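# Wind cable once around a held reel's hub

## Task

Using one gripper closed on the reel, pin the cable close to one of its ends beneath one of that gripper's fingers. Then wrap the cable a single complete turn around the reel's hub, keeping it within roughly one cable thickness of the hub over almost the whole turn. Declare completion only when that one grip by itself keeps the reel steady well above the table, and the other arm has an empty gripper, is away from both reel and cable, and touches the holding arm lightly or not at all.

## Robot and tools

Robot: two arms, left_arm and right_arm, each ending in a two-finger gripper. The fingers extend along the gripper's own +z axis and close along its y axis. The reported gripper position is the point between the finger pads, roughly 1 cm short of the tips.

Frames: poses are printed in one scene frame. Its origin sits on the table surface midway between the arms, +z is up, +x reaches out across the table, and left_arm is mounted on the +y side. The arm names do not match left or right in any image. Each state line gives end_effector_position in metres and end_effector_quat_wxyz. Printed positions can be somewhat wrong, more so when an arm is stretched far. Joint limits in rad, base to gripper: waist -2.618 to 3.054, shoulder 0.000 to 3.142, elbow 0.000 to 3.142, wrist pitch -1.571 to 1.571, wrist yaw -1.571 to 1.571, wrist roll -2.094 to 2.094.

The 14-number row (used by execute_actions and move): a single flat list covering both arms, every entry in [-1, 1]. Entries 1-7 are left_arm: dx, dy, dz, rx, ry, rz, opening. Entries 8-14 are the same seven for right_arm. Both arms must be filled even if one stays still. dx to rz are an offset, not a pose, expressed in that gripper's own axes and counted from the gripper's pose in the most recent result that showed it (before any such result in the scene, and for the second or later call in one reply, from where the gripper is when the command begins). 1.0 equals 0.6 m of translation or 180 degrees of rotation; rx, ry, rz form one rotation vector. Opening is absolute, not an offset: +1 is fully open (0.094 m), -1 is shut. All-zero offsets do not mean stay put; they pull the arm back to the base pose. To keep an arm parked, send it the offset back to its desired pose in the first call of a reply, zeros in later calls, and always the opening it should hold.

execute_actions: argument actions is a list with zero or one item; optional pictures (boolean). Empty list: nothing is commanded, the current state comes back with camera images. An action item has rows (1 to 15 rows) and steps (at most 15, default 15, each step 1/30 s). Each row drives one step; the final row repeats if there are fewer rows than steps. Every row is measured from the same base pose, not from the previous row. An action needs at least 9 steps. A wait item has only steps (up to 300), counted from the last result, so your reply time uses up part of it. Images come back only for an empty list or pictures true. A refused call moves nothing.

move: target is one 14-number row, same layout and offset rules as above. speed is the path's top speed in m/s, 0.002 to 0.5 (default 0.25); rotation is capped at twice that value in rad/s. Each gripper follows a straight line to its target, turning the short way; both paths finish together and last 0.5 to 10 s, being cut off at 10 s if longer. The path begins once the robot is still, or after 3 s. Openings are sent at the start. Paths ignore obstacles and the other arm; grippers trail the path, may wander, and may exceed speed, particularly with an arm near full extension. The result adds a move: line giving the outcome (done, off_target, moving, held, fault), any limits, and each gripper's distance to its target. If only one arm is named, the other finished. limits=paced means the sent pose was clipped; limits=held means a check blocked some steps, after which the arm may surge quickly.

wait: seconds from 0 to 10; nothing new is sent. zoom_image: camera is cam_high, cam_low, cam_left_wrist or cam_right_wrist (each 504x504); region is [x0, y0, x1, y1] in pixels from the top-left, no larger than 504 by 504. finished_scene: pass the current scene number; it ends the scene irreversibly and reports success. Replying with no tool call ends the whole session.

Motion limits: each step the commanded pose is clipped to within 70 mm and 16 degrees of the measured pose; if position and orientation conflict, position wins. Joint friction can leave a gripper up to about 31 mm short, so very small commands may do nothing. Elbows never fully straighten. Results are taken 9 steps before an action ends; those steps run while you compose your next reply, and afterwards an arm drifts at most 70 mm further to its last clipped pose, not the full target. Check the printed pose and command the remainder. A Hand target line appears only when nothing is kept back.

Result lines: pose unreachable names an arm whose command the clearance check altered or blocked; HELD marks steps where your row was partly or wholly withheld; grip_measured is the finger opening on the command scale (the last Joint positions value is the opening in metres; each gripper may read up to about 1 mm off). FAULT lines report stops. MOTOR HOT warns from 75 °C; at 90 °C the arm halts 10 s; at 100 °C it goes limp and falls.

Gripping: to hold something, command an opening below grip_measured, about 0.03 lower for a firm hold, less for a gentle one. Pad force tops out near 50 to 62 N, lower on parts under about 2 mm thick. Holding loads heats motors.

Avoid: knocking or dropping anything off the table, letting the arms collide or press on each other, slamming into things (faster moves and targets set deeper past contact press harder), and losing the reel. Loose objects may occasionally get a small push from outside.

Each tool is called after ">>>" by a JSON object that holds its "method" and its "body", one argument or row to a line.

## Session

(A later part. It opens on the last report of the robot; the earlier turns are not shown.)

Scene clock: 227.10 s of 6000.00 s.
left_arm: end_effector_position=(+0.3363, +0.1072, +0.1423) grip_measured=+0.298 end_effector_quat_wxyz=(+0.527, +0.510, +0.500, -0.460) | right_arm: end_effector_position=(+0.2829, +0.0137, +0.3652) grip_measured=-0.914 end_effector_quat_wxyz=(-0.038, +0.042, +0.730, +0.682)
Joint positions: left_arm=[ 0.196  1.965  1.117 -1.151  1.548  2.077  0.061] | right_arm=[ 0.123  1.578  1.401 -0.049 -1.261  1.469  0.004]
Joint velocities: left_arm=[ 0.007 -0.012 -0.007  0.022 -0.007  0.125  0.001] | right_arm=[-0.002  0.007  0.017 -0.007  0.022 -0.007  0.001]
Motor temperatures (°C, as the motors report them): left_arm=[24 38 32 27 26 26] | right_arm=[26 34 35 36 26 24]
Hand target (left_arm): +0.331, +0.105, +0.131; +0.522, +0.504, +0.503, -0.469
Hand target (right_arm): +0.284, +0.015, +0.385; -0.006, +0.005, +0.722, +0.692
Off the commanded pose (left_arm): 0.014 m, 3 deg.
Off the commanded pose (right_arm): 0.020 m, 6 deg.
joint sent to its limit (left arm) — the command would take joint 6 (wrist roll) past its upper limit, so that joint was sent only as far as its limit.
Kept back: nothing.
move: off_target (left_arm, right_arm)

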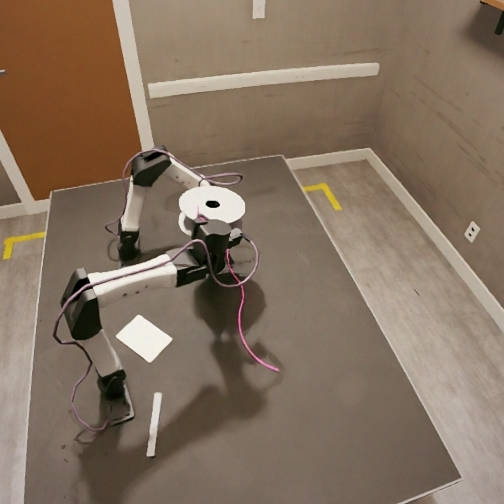

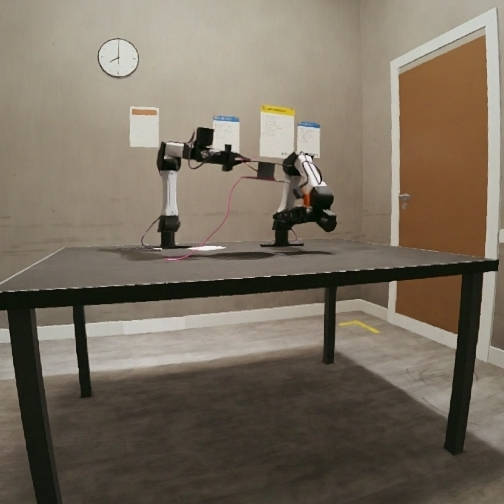

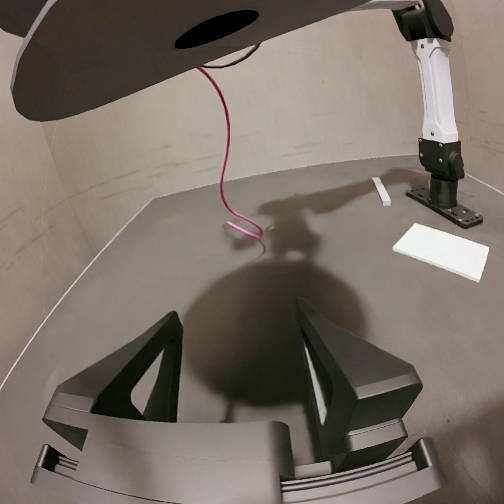

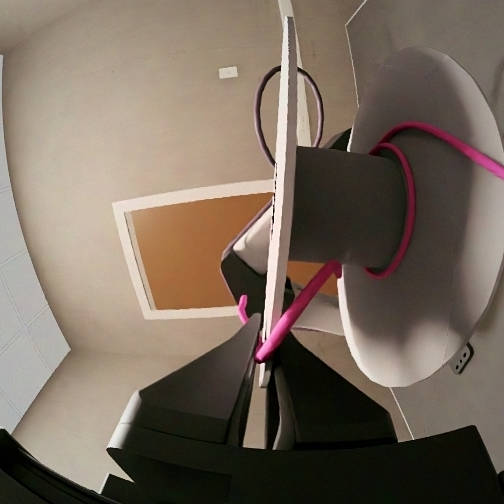

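>>> {"method": "move", "body": {
  "target": [0,-0.1,-0.25,0,0.5,0,0.3, 0,0.2,0,0,0,-0.03,-1],
  "speed": 0.2
}}

>>> {"method": "move", "body": {
  "target": [0,0,0,0,0,-0.5,0.3, 0,0,0,0,0,0,-1],
  "speed": 0.4
}}

>>> {"method": "move", "body": {
  "target": [0,0,-0.05,0,-0.5,0,0.3, 0,0,0,0,0,0,-1],
  "speed": 0.4
}}

Scene clock: 232.60 s of 6000.00 s.
left_arm: end_effector_position=(+0.2685, +0.2534, +0.1310) grip_measured=+0.298 end_effector_quat_wxyz=(+0.020, +0.685, +0.728, +0.030) | right_arm: end_effector_position=(+0.3032, +0.0190, +0.4626) grip_measured=-0.914 end_effector_quat_wxyz=(-0.036, +0.050, +0.739, +0.671)
Joint positions: left_arm=[ 0.093  1.38   1.154 -1.274 -0.019  1.475  0.061] | right_arm=[ 0.123  1.795  2.1   -0.612 -1.242  1.4    0.004]
Joint velocities: left_arm=[-0.012  0.007  0.002  0.007 -0.007  0.022 -0.   ] | right_arm=[-0.002 -0.007  0.002 -0.007 -0.022  0.022 -0.001]
Motor temperatures (°C, as the motors report them): left_arm=[24 38 33 27 26 26] | right_arm=[26 34 36 36 26 24]
Hand target (left_arm): +0.267, +0.254, +0.138; +0.022, +0.683, +0.729, +0.038
Hand target (right_arm): +0.297, +0.021, +0.482; -0.006, +0.008, +0.731, +0.682
Off the commanded pose (left_arm): 0.010 m, 1 deg.
Off the commanded pose (right_arm): 0.023 m, 6 deg.
Kept back: nothing.
move: off_target (right_arm)

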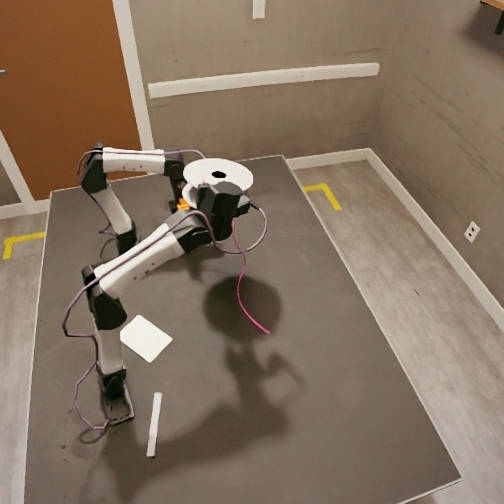

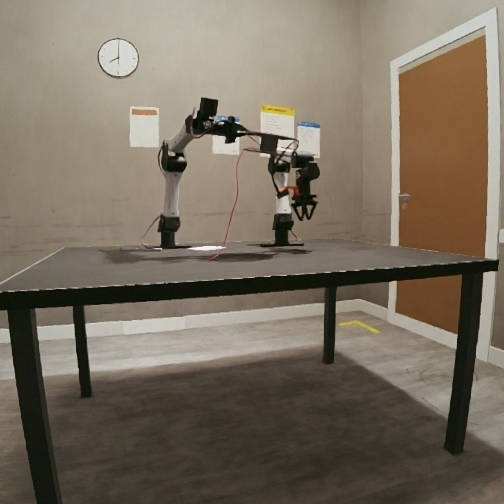

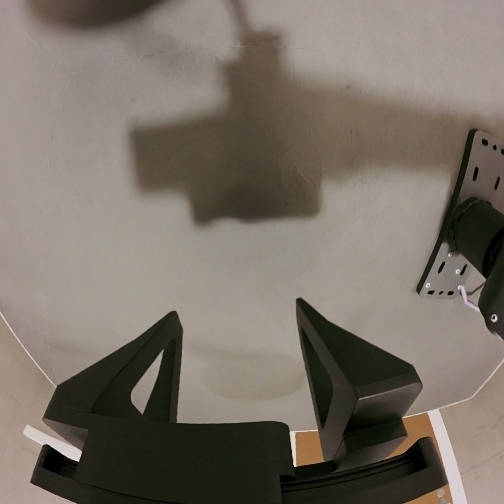

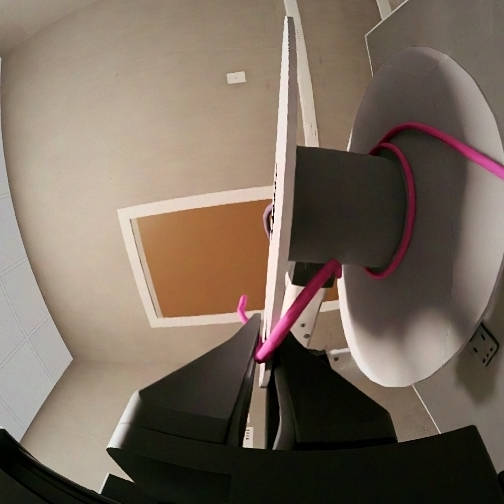

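Scene clock: 235.23 s of 6000.00 s.
left_arm: end_effector_position=(+0.2685, +0.2532, +0.1310) grip_measured=+0.298 end_effector_quat_wxyz=(+0.036, -0.024, +0.999, +0.007) | right_arm: end_effector_position=(+0.3030, +0.0180, +0.4543) grip_measured=-0.914 end_effector_quat_wxyz=(-0.052, +0.074, +0.745, +0.661)
Joint positions: left_arm=[ 0.093  1.38   1.154 -1.274 -0.018 -0.083  0.061] | right_arm=[ 0.123  1.795  2.1   -0.673 -1.228  1.4    0.004]
Joint velocities: left_arm=[-0.007 -0.002 -0.002  0.022 -0.022 -0.051  0.001] | right_arm=[-0.007 -0.007 -0.002 -0.022  0.022 -0.051  0.001]
Motor temperatures (°C, as the motors report them): left_arm=[24 38 33 27 26 26] | right_arm=[26 34 36 37 26 24]
Hand target (left_arm): +0.269, +0.253, +0.131; +0.036, -0.030, +0.999, +0.007
Hand target (right_arm): +0.303, +0.019, +0.462; -0.036, +0.050, +0.740, +0.670
Off the commanded pose (left_arm): 0.000 m, 1 deg.
Off the commanded pose (right_arm): 0.008 m, 4 deg.
Kept back: nothing.
move: off_target (right_arm)

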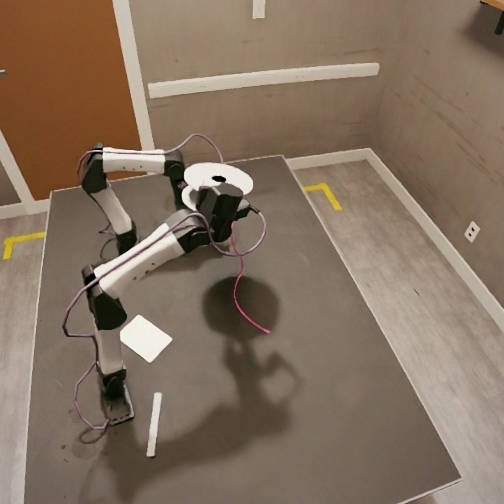

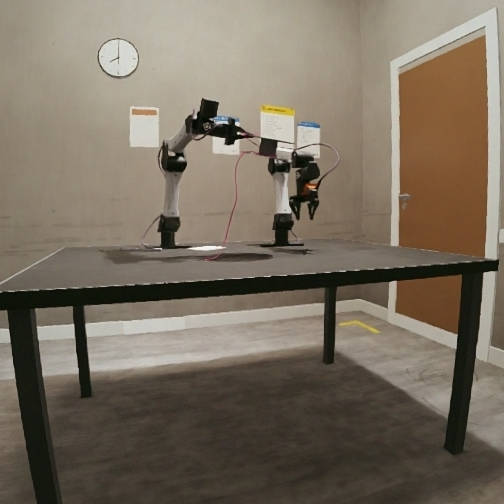

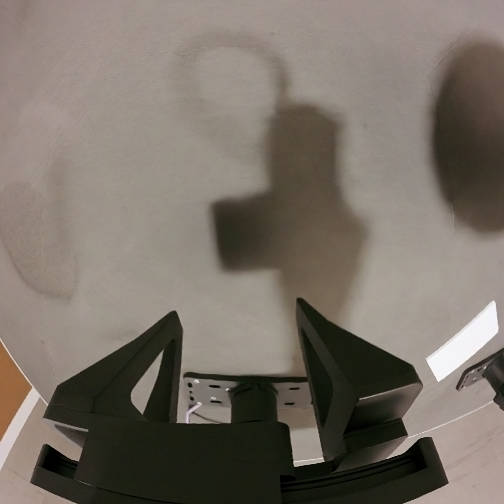

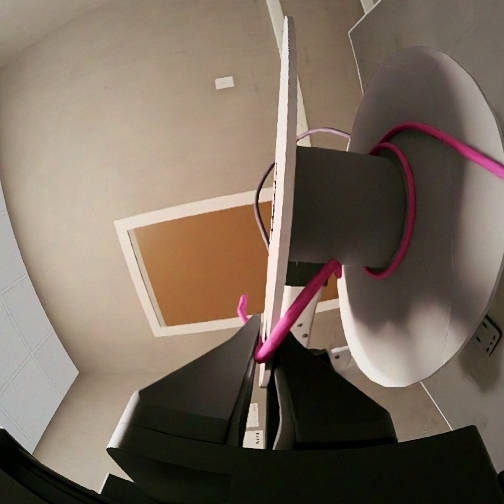

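Scene clock: 238.10 s of 6000.00 s.
left_arm: end_effector_position=(+0.2707, +0.2510, +0.1678) grip_measured=+0.298 end_effector_quat_wxyz=(+0.689, -0.038, +0.723, +0.035) | right_arm: end_effector_position=(+0.3027, +0.0169, +0.4460) grip_measured=-0.914 end_effector_quat_wxyz=(-0.066, +0.098, +0.750, +0.650)
Joint positions: left_arm=[-0.217  0.027  0.025 -0.052 -0.447 -0.025  0.061] | right_arm=[ 0.123  1.795  2.1   -0.732 -1.211  1.4    0.004]
Joint velocities: left_arm=[ 0.007  0.002 -0.007 -0.095  0.051  0.066 -0.001] | right_arm=[-0.002 -0.002  0.002 -0.066 -0.066 -0.051 -0.   ]
Motor temperatures (°C, as the motors report them): left_arm=[24 37 33 28 26 26] | right_arm=[26 34 36 37 26 24]
Hand target (left_arm): +0.271, +0.252, +0.159; +0.688, -0.036, +0.724, +0.041
Hand target (right_arm): +0.303, +0.018, +0.454; -0.052, +0.074, +0.746, +0.660
Off the commanded pose (left_arm): 0.008 m, 8 deg.
Off the commanded pose (right_arm): 0.008 m, 4 deg.
joint sent to its limit (left arm) — the command would take joint 2 (shoulder) past its lower limit and joint 3 (elbow) past its lower limit, so those joints were sent only as far as their limits.
Kept back: nothing.
move: off_target (left_arm, right_arm)

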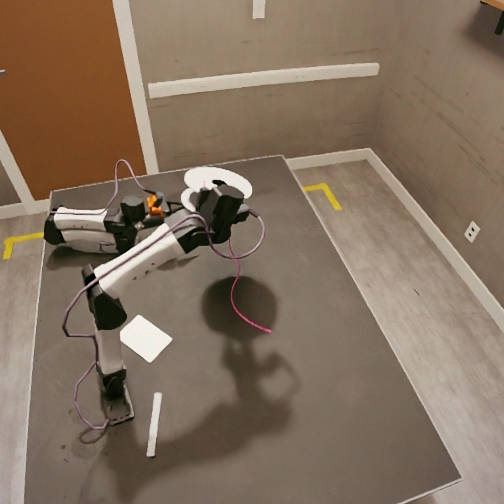

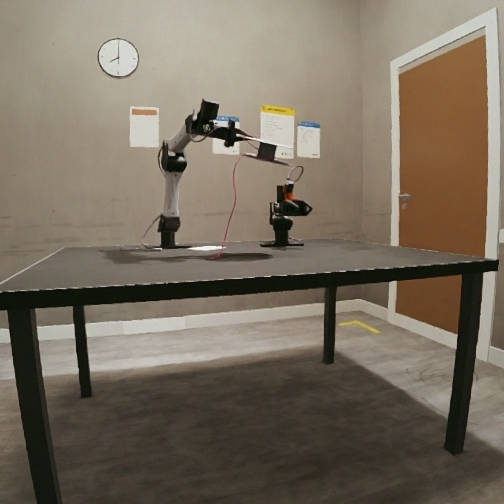

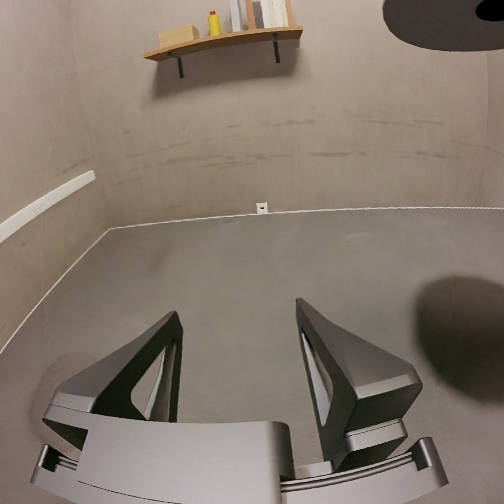

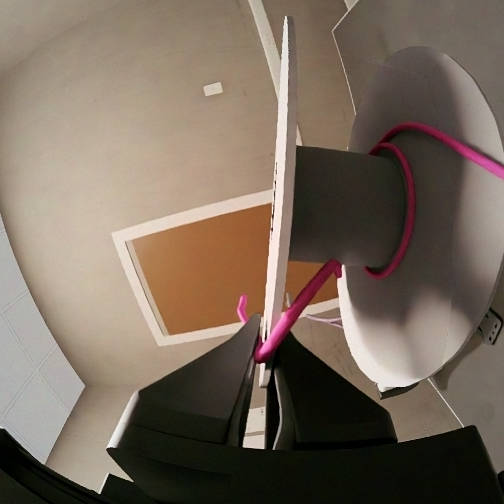

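>>> {"method": "move", "body": {
  "target": [-0.05,-0.37,0.0,0.24,0,0,0.5, 0,0.03,0,-0.05,0,-0.1,-1],
  "speed": 0.2
}}

Scene clock: 240.87 s of 6000.00 s.
left_arm: end_effector_position=(+0.2915, +0.0375, +0.1920) grip_measured=+0.498 end_effector_quat_wxyz=(+0.652, +0.220, +0.690, -0.223) | right_arm: end_effector_position=(+0.3205, +0.0225, +0.4385) grip_measured=-0.914 end_effector_quat_wxyz=(+0.012, +0.027, +0.721, +0.692)
Joint positions: left_arm=[-0.635  1.039  0.226  0.762 -0.126 -0.028  0.07 ] | right_arm=[ 0.123  1.734  1.817 -0.199 -1.213  1.481  0.004]
Joint velocities: left_arm=[-0.012 -0.007 -0.012  0.007  0.022 -0.007 -0.   ] | right_arm=[-0.002 -0.002 -0.012  0.022  0.007  0.066  0.   ]
Motor temperatures (°C, as the motors report them): left_arm=[24 37 33 29 26 26] | right_arm=[26 35 36 37 26 24]
Hand target (left_arm): +0.293, +0.031, +0.197; +0.653, +0.221, +0.687, -0.231
Hand target (right_arm): +0.306, +0.019, +0.463; +0.044, -0.015, +0.707, +0.705
Off the commanded pose (left_arm): 0.010 m, 1 deg.
Off the commanded pose (right_arm): 0.029 m, 7 deg.
Kept back: nothing.
move: off_target (right_arm)

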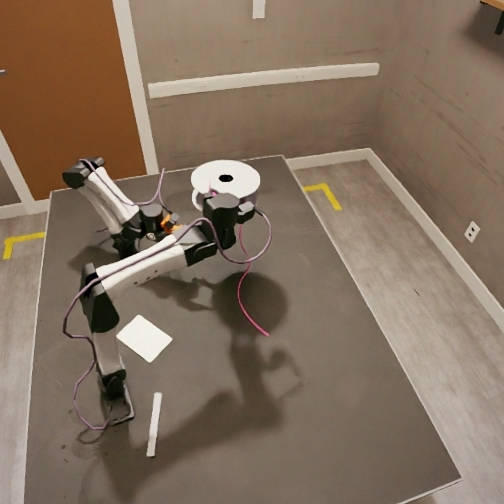

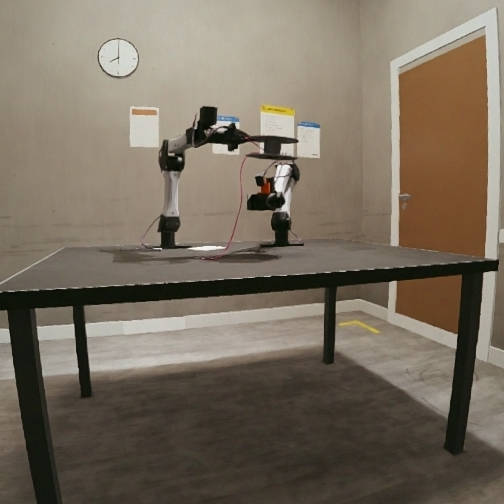

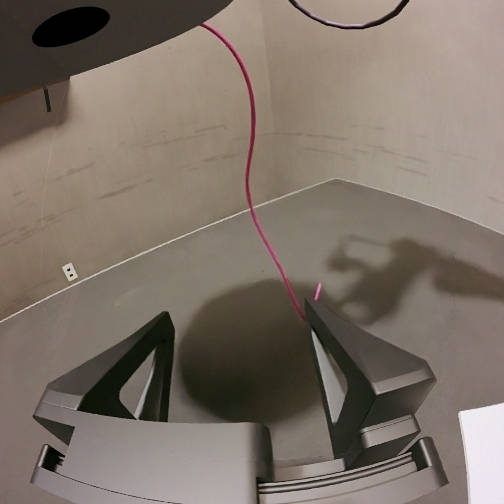

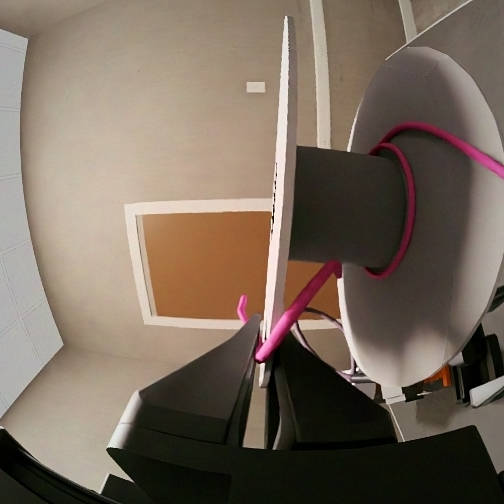

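>>> {"method": "move", "body": {
  "target": [0,-0.03,0.17,0,0,0,0.5, 0,0.03,0,-0.01,0,-0.03,-1],
  "speed": 0.1
}}

Scene clock: 242.47 s of 6000.00 s.
left_arm: end_effector_position=(+0.3591, -0.0314, +0.1868) grip_measured=+0.498 end_effector_quat_wxyz=(+0.649, +0.221, +0.693, -0.222) | right_arm: end_effector_position=(+0.3201, +0.0223, +0.4342) grip_measured=-0.914 end_effector_quat_wxyz=(+0.004, +0.036, +0.724, +0.689)
Joint positions: left_arm=[-0.646  1.55   0.535  0.956 -0.136 -0.028  0.07 ] | right_arm=[ 0.123  1.733  1.816 -0.23  -1.211  1.476  0.004]
Joint velocities: left_arm=[-0.017 -0.017  0.017  0.037  0.007 -0.022  0.001] | right_arm=[ 0.002 -0.007 -0.002  0.022 -0.081  0.022 -0.   ]
Motor temperatures (°C, as the motors report them): left_arm=[24 36 33 29 26 26] | right_arm=[26 35 36 37 26 24]
Hand target (left_arm): +0.362, -0.037, +0.189; +0.652, +0.220, +0.690, -0.223
Hand target (right_arm): +0.319, +0.022, +0.456; +0.046, -0.007, +0.712, +0.700
Off the commanded pose (left_arm): 0.007 m, 0 deg.
Off the commanded pose (right_arm): 0.022 m, 7 deg.
Kept back: nothing.
move: off_target (right_arm)

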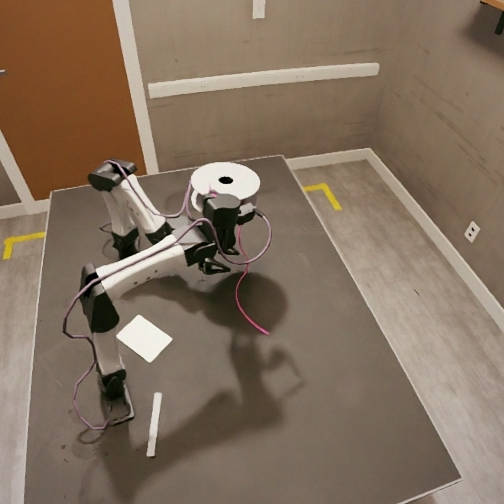

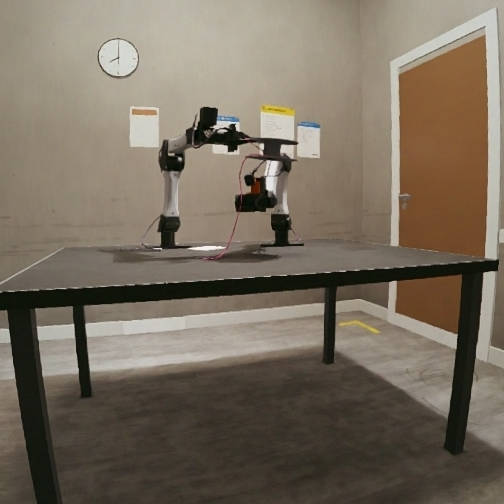

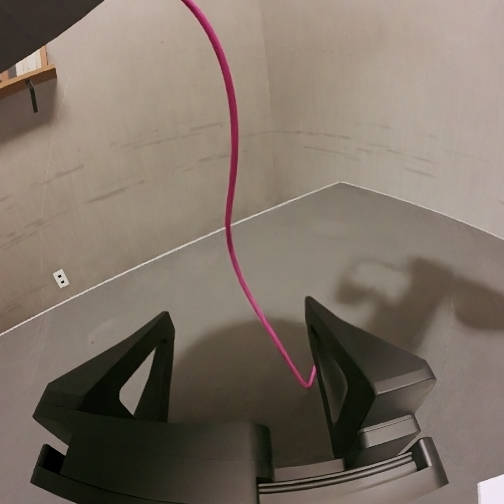

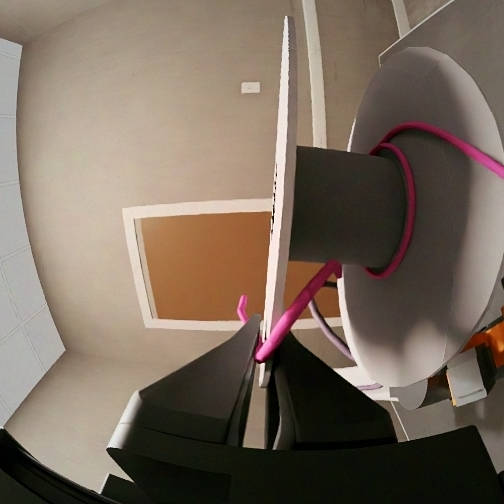

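>>> {"method": "move", "body": {
  "target": [0,0,0.1,0,0,0,0.5, 0,0.035,0,-0.01,0,-0.035,-1],
  "speed": 0.1
}}

>>> {"method": "move", "body": {
  "target": [0,0,0,0,0,0,-1, 0,0.035,0,-0.01,0,-0.035,-1]
}}

Scene clock: 243.63 s of 6000.00 s.
left_arm: end_effector_position=(+0.4011, -0.0643, +0.1892) grip_measured=+0.498 end_effector_quat_wxyz=(+0.654, +0.218, +0.688, -0.224) | right_arm: end_effector_position=(+0.3199, +0.0221, +0.4292) grip_measured=-0.914 end_effector_quat_wxyz=(-0.001, +0.043, +0.729, +0.684)
Joint positions: left_arm=[-0.628  1.742  0.741  0.958 -0.119 -0.028  0.07 ] | right_arm=[ 0.123  1.733  1.816 -0.267 -1.208  1.458  0.004]
Joint velocities: left_arm=[-0.012  0.007  0.007  0.037 -0.051 -0.066 -0.   ] | right_arm=[ 0.002 -0.002 -0.002 -0.007  0.037 -0.007 -0.   ]
Motor temperatures (°C, as the motors report them): left_arm=[24 36 33 29 26 26] | right_arm=[26 35 36 37 26 24]
Hand target (left_arm): +0.407, -0.067, +0.184; +0.650, +0.221, +0.693, -0.222
Hand target (right_arm): +0.319, +0.022, +0.454; +0.043, -0.004, +0.716, +0.697
Off the commanded pose (left_arm): 0.009 m, 1 deg.
Off the commanded pose (right_arm): 0.026 m, 8 deg.
Kept back: nothing.
move: off_target (right_arm)

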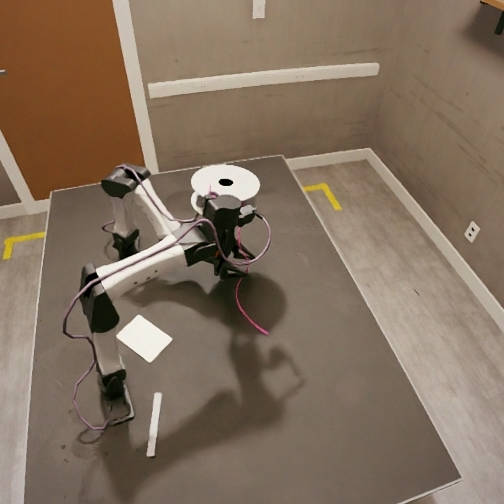

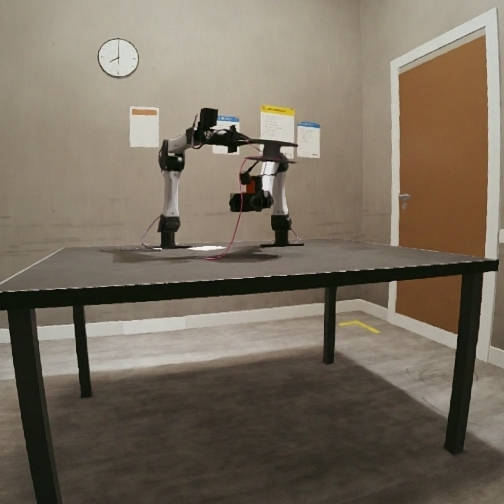

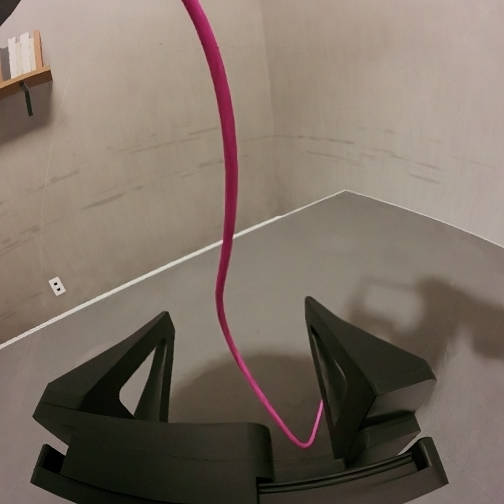

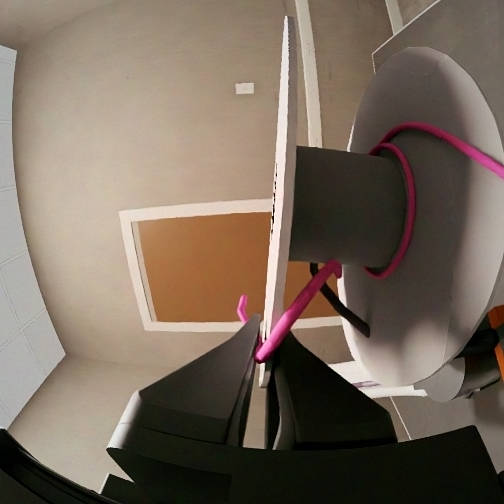

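Scene clock: 244.33 s of 6000.00 s.
left_arm: end_effector_position=(+0.4011, -0.0643, +0.1892) grip_measured=-0.966 end_effector_quat_wxyz=(+0.654, +0.218, +0.688, -0.224) | right_arm: end_effector_position=(+0.3197, +0.0217, +0.4244) grip_measured=-0.914 end_effector_quat_wxyz=(-0.006, +0.049, +0.733, +0.679)
Joint positions: left_arm=[-0.628  1.742  0.741  0.958 -0.119 -0.028  0.002] | right_arm=[ 0.123  1.733  1.816 -0.303 -1.203  1.441  0.004]
Joint velocities: left_arm=[-0.012 -0.002 -0.017 -0.051 -0.037 -0.007 -0.001] | right_arm=[-0.022  0.007  0.017 -0.037  0.007 -0.081  0.001]
Motor temperatures (°C, as the motors report them): left_arm=[24 36 33 30 26 26] | right_arm=[26 35 36 38 26 24]
Hand target (left_arm): +0.401, -0.064, +0.189; +0.654, +0.218, +0.688, -0.224
Hand target (right_arm): +0.319, +0.022, +0.449; +0.037, +0.003, +0.720, +0.693
Off the commanded pose (left_arm): 0.000 m, 0 deg.
Off the commanded pose (right_arm): 0.026 m, 8 deg.
Kept back: nothing.
move: off_target (right_arm)

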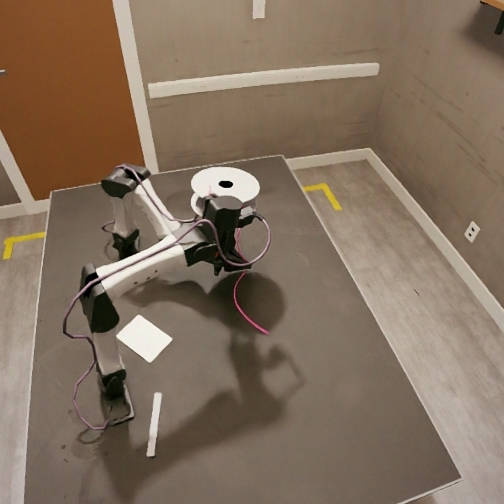

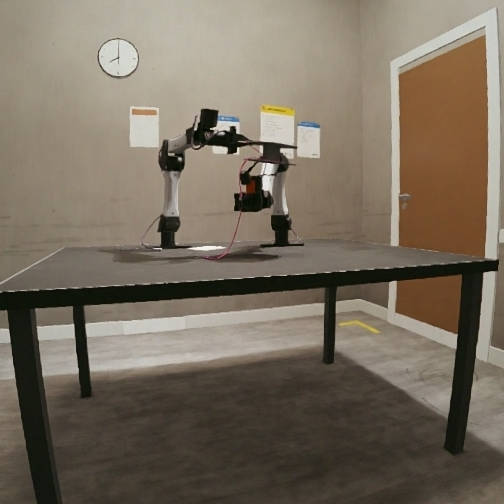

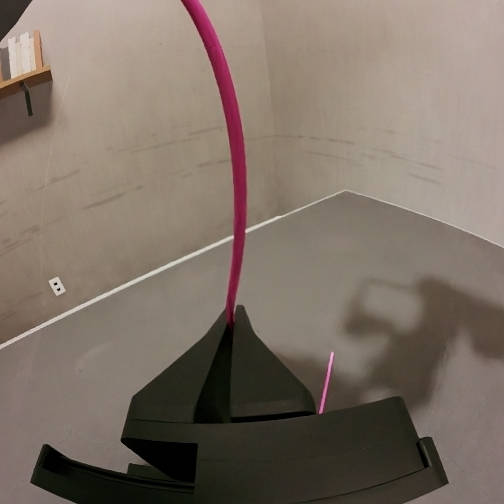

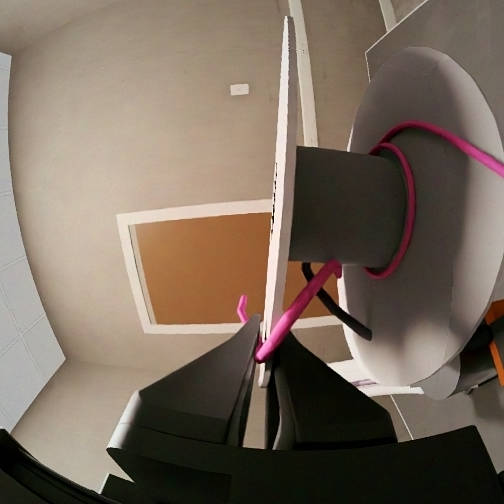

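Got it. Pull down 6 cm and toward -Y.

>>> {"method": "move", "body": {
  "target": [0.1,-0.08,0.03,0,0,0,-1, 0,0.06,0,-0.03,0,-0.06,-1],
  "speed": 0.04
}}

Scene clock: 247.43 s of 6000.00 s.
left_arm: end_effector_position=(+0.3871, -0.1029, +0.1502) grip_measured=-0.966 end_effector_quat_wxyz=(+0.674, +0.203, +0.674, -0.226) | right_arm: end_effector_position=(+0.3260, +0.0233, +0.4261) grip_measured=-0.914 end_effector_quat_wxyz=(+0.000, +0.049, +0.728, +0.684)
Joint positions: left_arm=[-0.75   1.978  0.766  1.222 -0.262 -0.028  0.002] | right_arm=[ 0.123  1.746  1.816 -0.248 -1.198  1.471  0.004]
Joint velocities: left_arm=[ 0.007 -0.002 -0.017  0.007 -0.037  0.022 -0.   ] | right_arm=[ 0.012 -0.002  0.002  0.007 -0.007 -0.066  0.001]
Motor temperatures (°C, as the motors report them): left_arm=[24 36 33 30 26 26] | right_arm=[26 35 37 38 26 24]
Hand target (left_arm): +0.384, -0.112, +0.130; +0.655, +0.219, +0.688, -0.223
Hand target (right_arm): +0.320, +0.023, +0.458; +0.060, -0.019, +0.708, +0.703
Off the commanded pose (left_arm): 0.023 m, 3 deg.
Off the commanded pose (right_arm): 0.034 m, 11 deg.
Kept back: nothing.
move: off_target (left_arm, right_arm)

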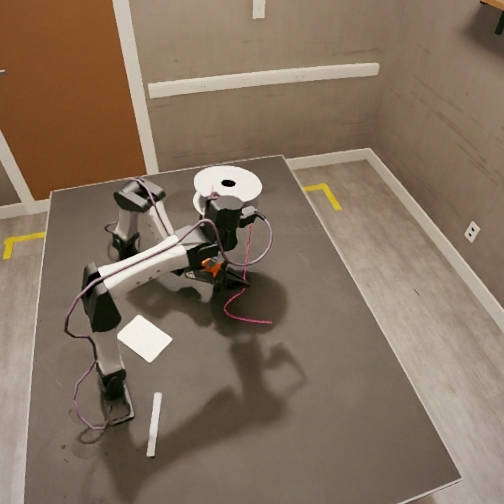

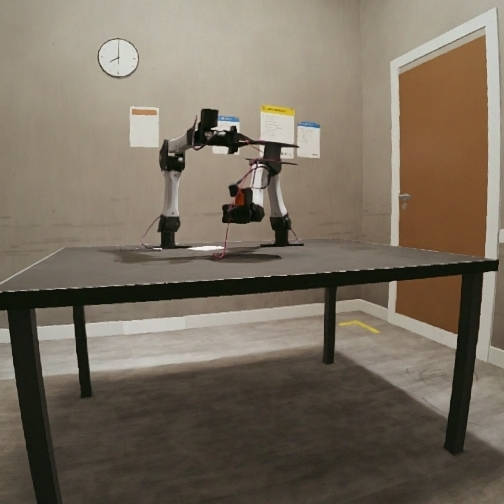

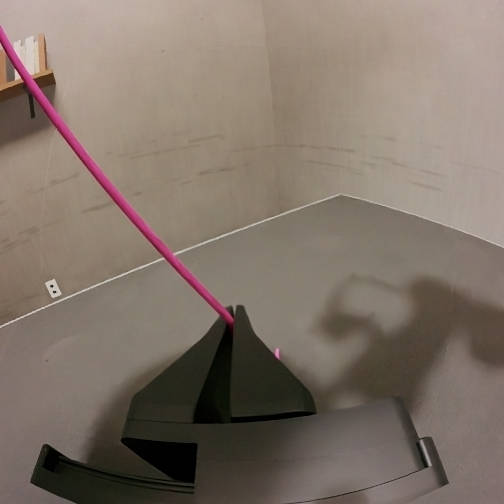

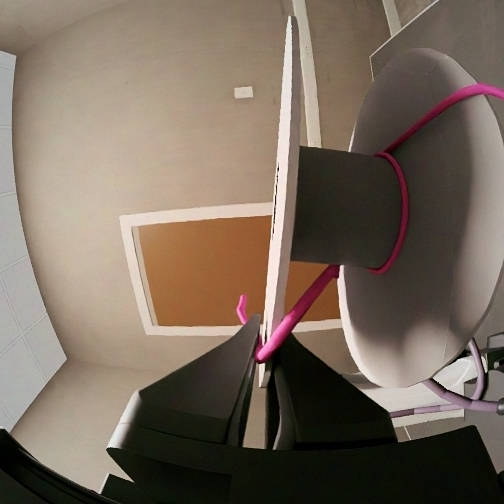

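Tight now. Release and retreat.

>>> {"method": "move", "body": {
  "target": [0,0,0,0,0,0,0.3, 0,0.04,0,-0.02,0,-0.04,-1]
}}

>>> {"method": "move", "body": {
  "target": [-0.05,0.15,-0.3,0,0,0,0.3, 0,0.05,0,-0.02,0,-0.05,-1],
  "speed": 0.15
}}

Scene clock: 248.63 s of 6000.00 s.
left_arm: end_effector_position=(+0.3872, -0.1027, +0.1510) grip_measured=+0.298 end_effector_quat_wxyz=(+0.675, +0.202, +0.673, -0.226) | right_arm: end_effector_position=(+0.3279, +0.0236, +0.4343) grip_measured=-0.914 end_effector_quat_wxyz=(+0.017, +0.036, +0.721, +0.692)
Joint positions: left_arm=[-0.75   1.978  0.766  1.226 -0.264 -0.028  0.061] | right_arm=[ 0.123  1.747  1.816 -0.185 -1.194  1.488  0.004]
Joint velocities: left_arm=[ 0.012 -0.007 -0.002  0.007  0.037 -0.066  0.   ] | right_arm=[-0.012 -0.007 -0.007  0.139 -0.022 -0.037 -0.001]
Motor temperatures (°C, as the motors report them): left_arm=[24 36 33 30 26 26] | right_arm=[26 35 37 38 26 24]
Hand target (left_arm): +0.387, -0.103, +0.150; +0.674, +0.203, +0.674, -0.226
Hand target (right_arm): +0.327, +0.024, +0.449; +0.045, +0.003, +0.710, +0.702
Off the commanded pose (left_arm): 0.001 m, 0 deg.
Off the commanded pose (right_arm): 0.016 m, 5 deg.
Kept back: nothing.
move: off_target (right_arm)

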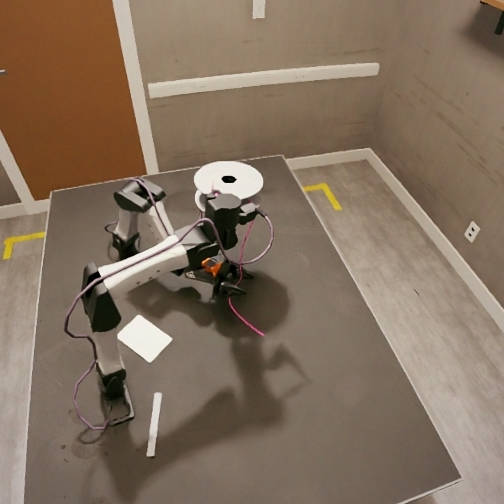

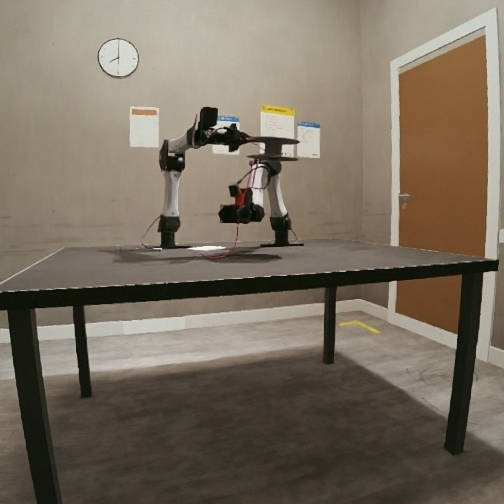

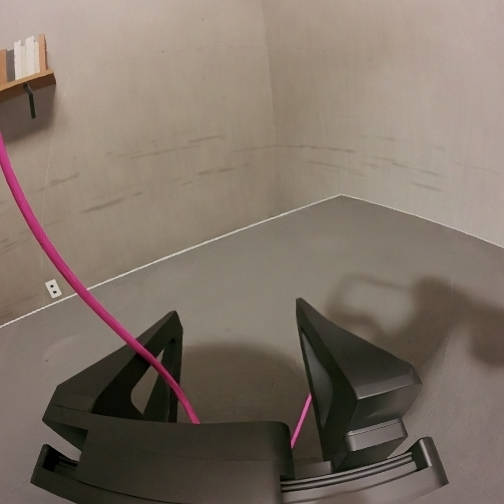

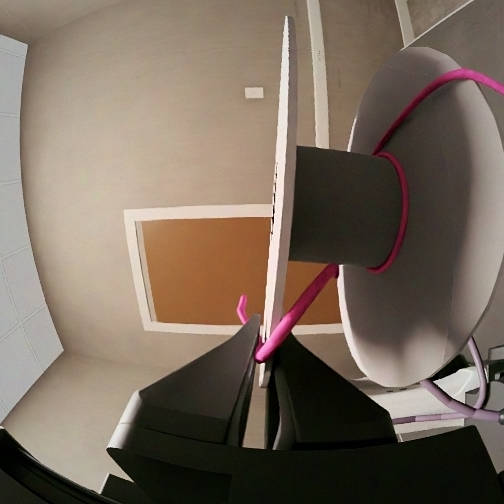

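Scene clock: 250.83 s of 6000.00 s.
left_arm: end_effector_position=(+0.2952, +0.0714, +0.1842) grip_measured=+0.298 end_effector_quat_wxyz=(+0.686, +0.199, +0.662, -0.229) | right_arm: end_effector_position=(+0.3288, +0.0238, +0.4407) grip_measured=-0.914 end_effector_quat_wxyz=(+0.033, +0.021, +0.716, +0.697)
Joint positions: left_arm=[-0.484  1.087  0.085  1.048  0.002 -0.029  0.061] | right_arm=[ 0.123  1.747  1.816 -0.138 -1.192  1.488  0.004]
Joint velocities: left_arm=[ 0.002 -0.002 -0.012 -0.007  0.037 -0.095 -0.   ] | right_arm=[-0.007  0.002 -0.022 -0.037 -0.022  0.022  0.   ]
Motor temperatures (°C, as the motors report them): left_arm=[24 36 33 31 26 26] | right_arm=[26 35 37 38 26 24]
Hand target (left_arm): +0.292, +0.075, +0.174; +0.675, +0.200, +0.673, -0.228
Hand target (right_arm): +0.327, +0.024, +0.463; +0.072, -0.021, +0.702, +0.709
Off the commanded pose (left_arm): 0.010 m, 2 deg.
Off the commanded pose (right_arm): 0.024 m, 7 deg.
Kept back: nothing.
move: off_target (right_arm)

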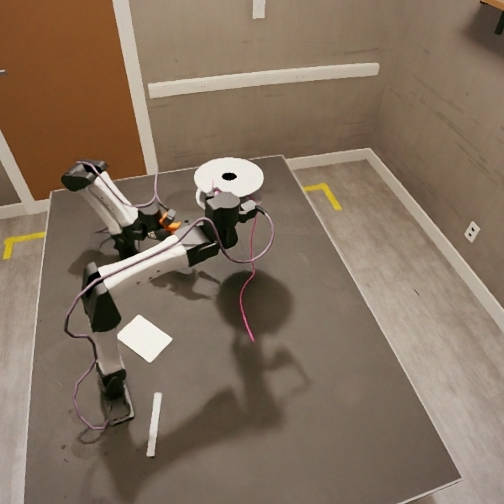

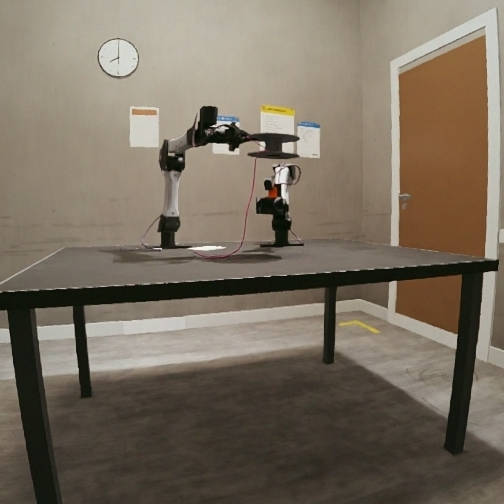

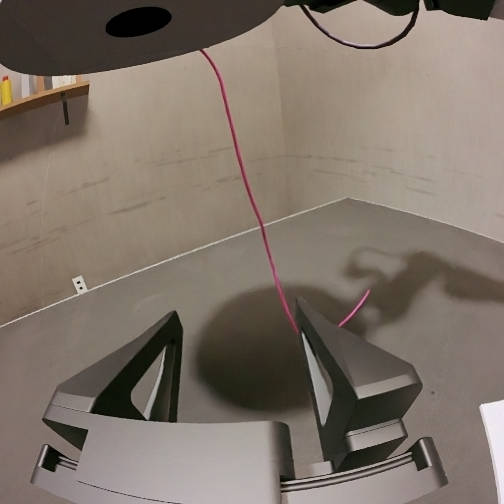

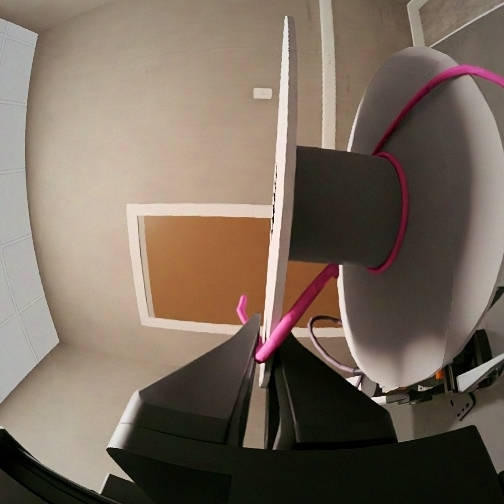

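Swing left further clear, then finish.

>>> {"method": "move", "body": {
  "target": [0,0.35,-0.2,-0.35,0,0,0.3, 0,0.035,0,-0.01,0,-0.03,-1],
  "speed": 0.25
}}

>>> {"method": "finished_scene", "body": {
  "scene": 1
}}

Scene clock: 253.83 s of 6000.00 s.
left_arm: end_effector_position=(+0.3160, +0.3089, +0.1709) grip_measured=+0.298 end_effector_quat_wxyz=(+0.690, -0.183, +0.685, +0.146) | right_arm: end_effector_position=(+0.3283, +0.0236, +0.4345) grip_measured=-0.914 end_effector_quat_wxyz=(+0.021, +0.033, +0.721, +0.692)
Joint positions: left_arm=[-0.075  0.922  0.038  0.877 -0.673 -0.057  0.061] | right_arm=[ 0.123  1.747  1.816 -0.184 -1.192  1.48   0.004]
Joint velocities: left_arm=[-0.012  0.007  0.007  0.007 -0.081  0.007 -0.   ] | right_arm=[ 0.002 -0.002 -0.007 -0.007 -0.022 -0.007 -0.001]
Motor temperatures (°C, as the motors report them): left_arm=[24 36 33 31 26 26] | right_arm=[26 35 38 39 26 24]
Hand target (left_arm): +0.318, +0.312, +0.173; +0.690, -0.191, +0.682, +0.148
Hand target (right_arm): +0.326, +0.023, +0.461; +0.066, -0.013, +0.707, +0.704
Off the commanded pose (left_arm): 0.004 m, 1 deg.
Off the commanded pose (right_arm): 0.027 m, 8 deg.
Kept back: nothing.
move: off_target (right_arm)

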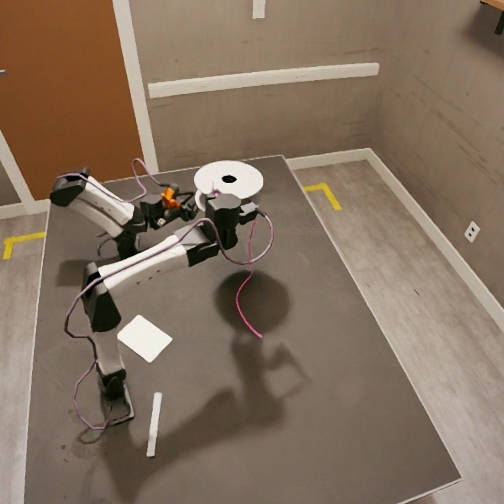

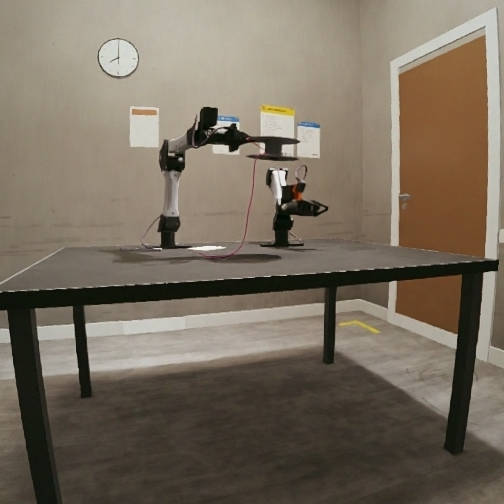

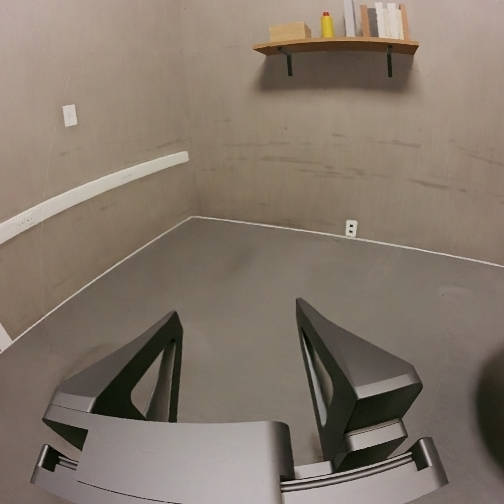

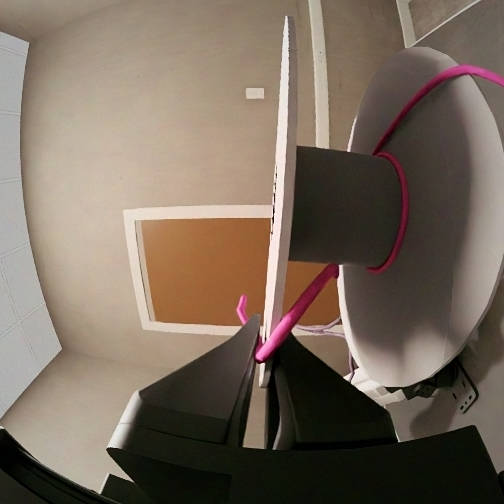

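The scene is finished: the task was done.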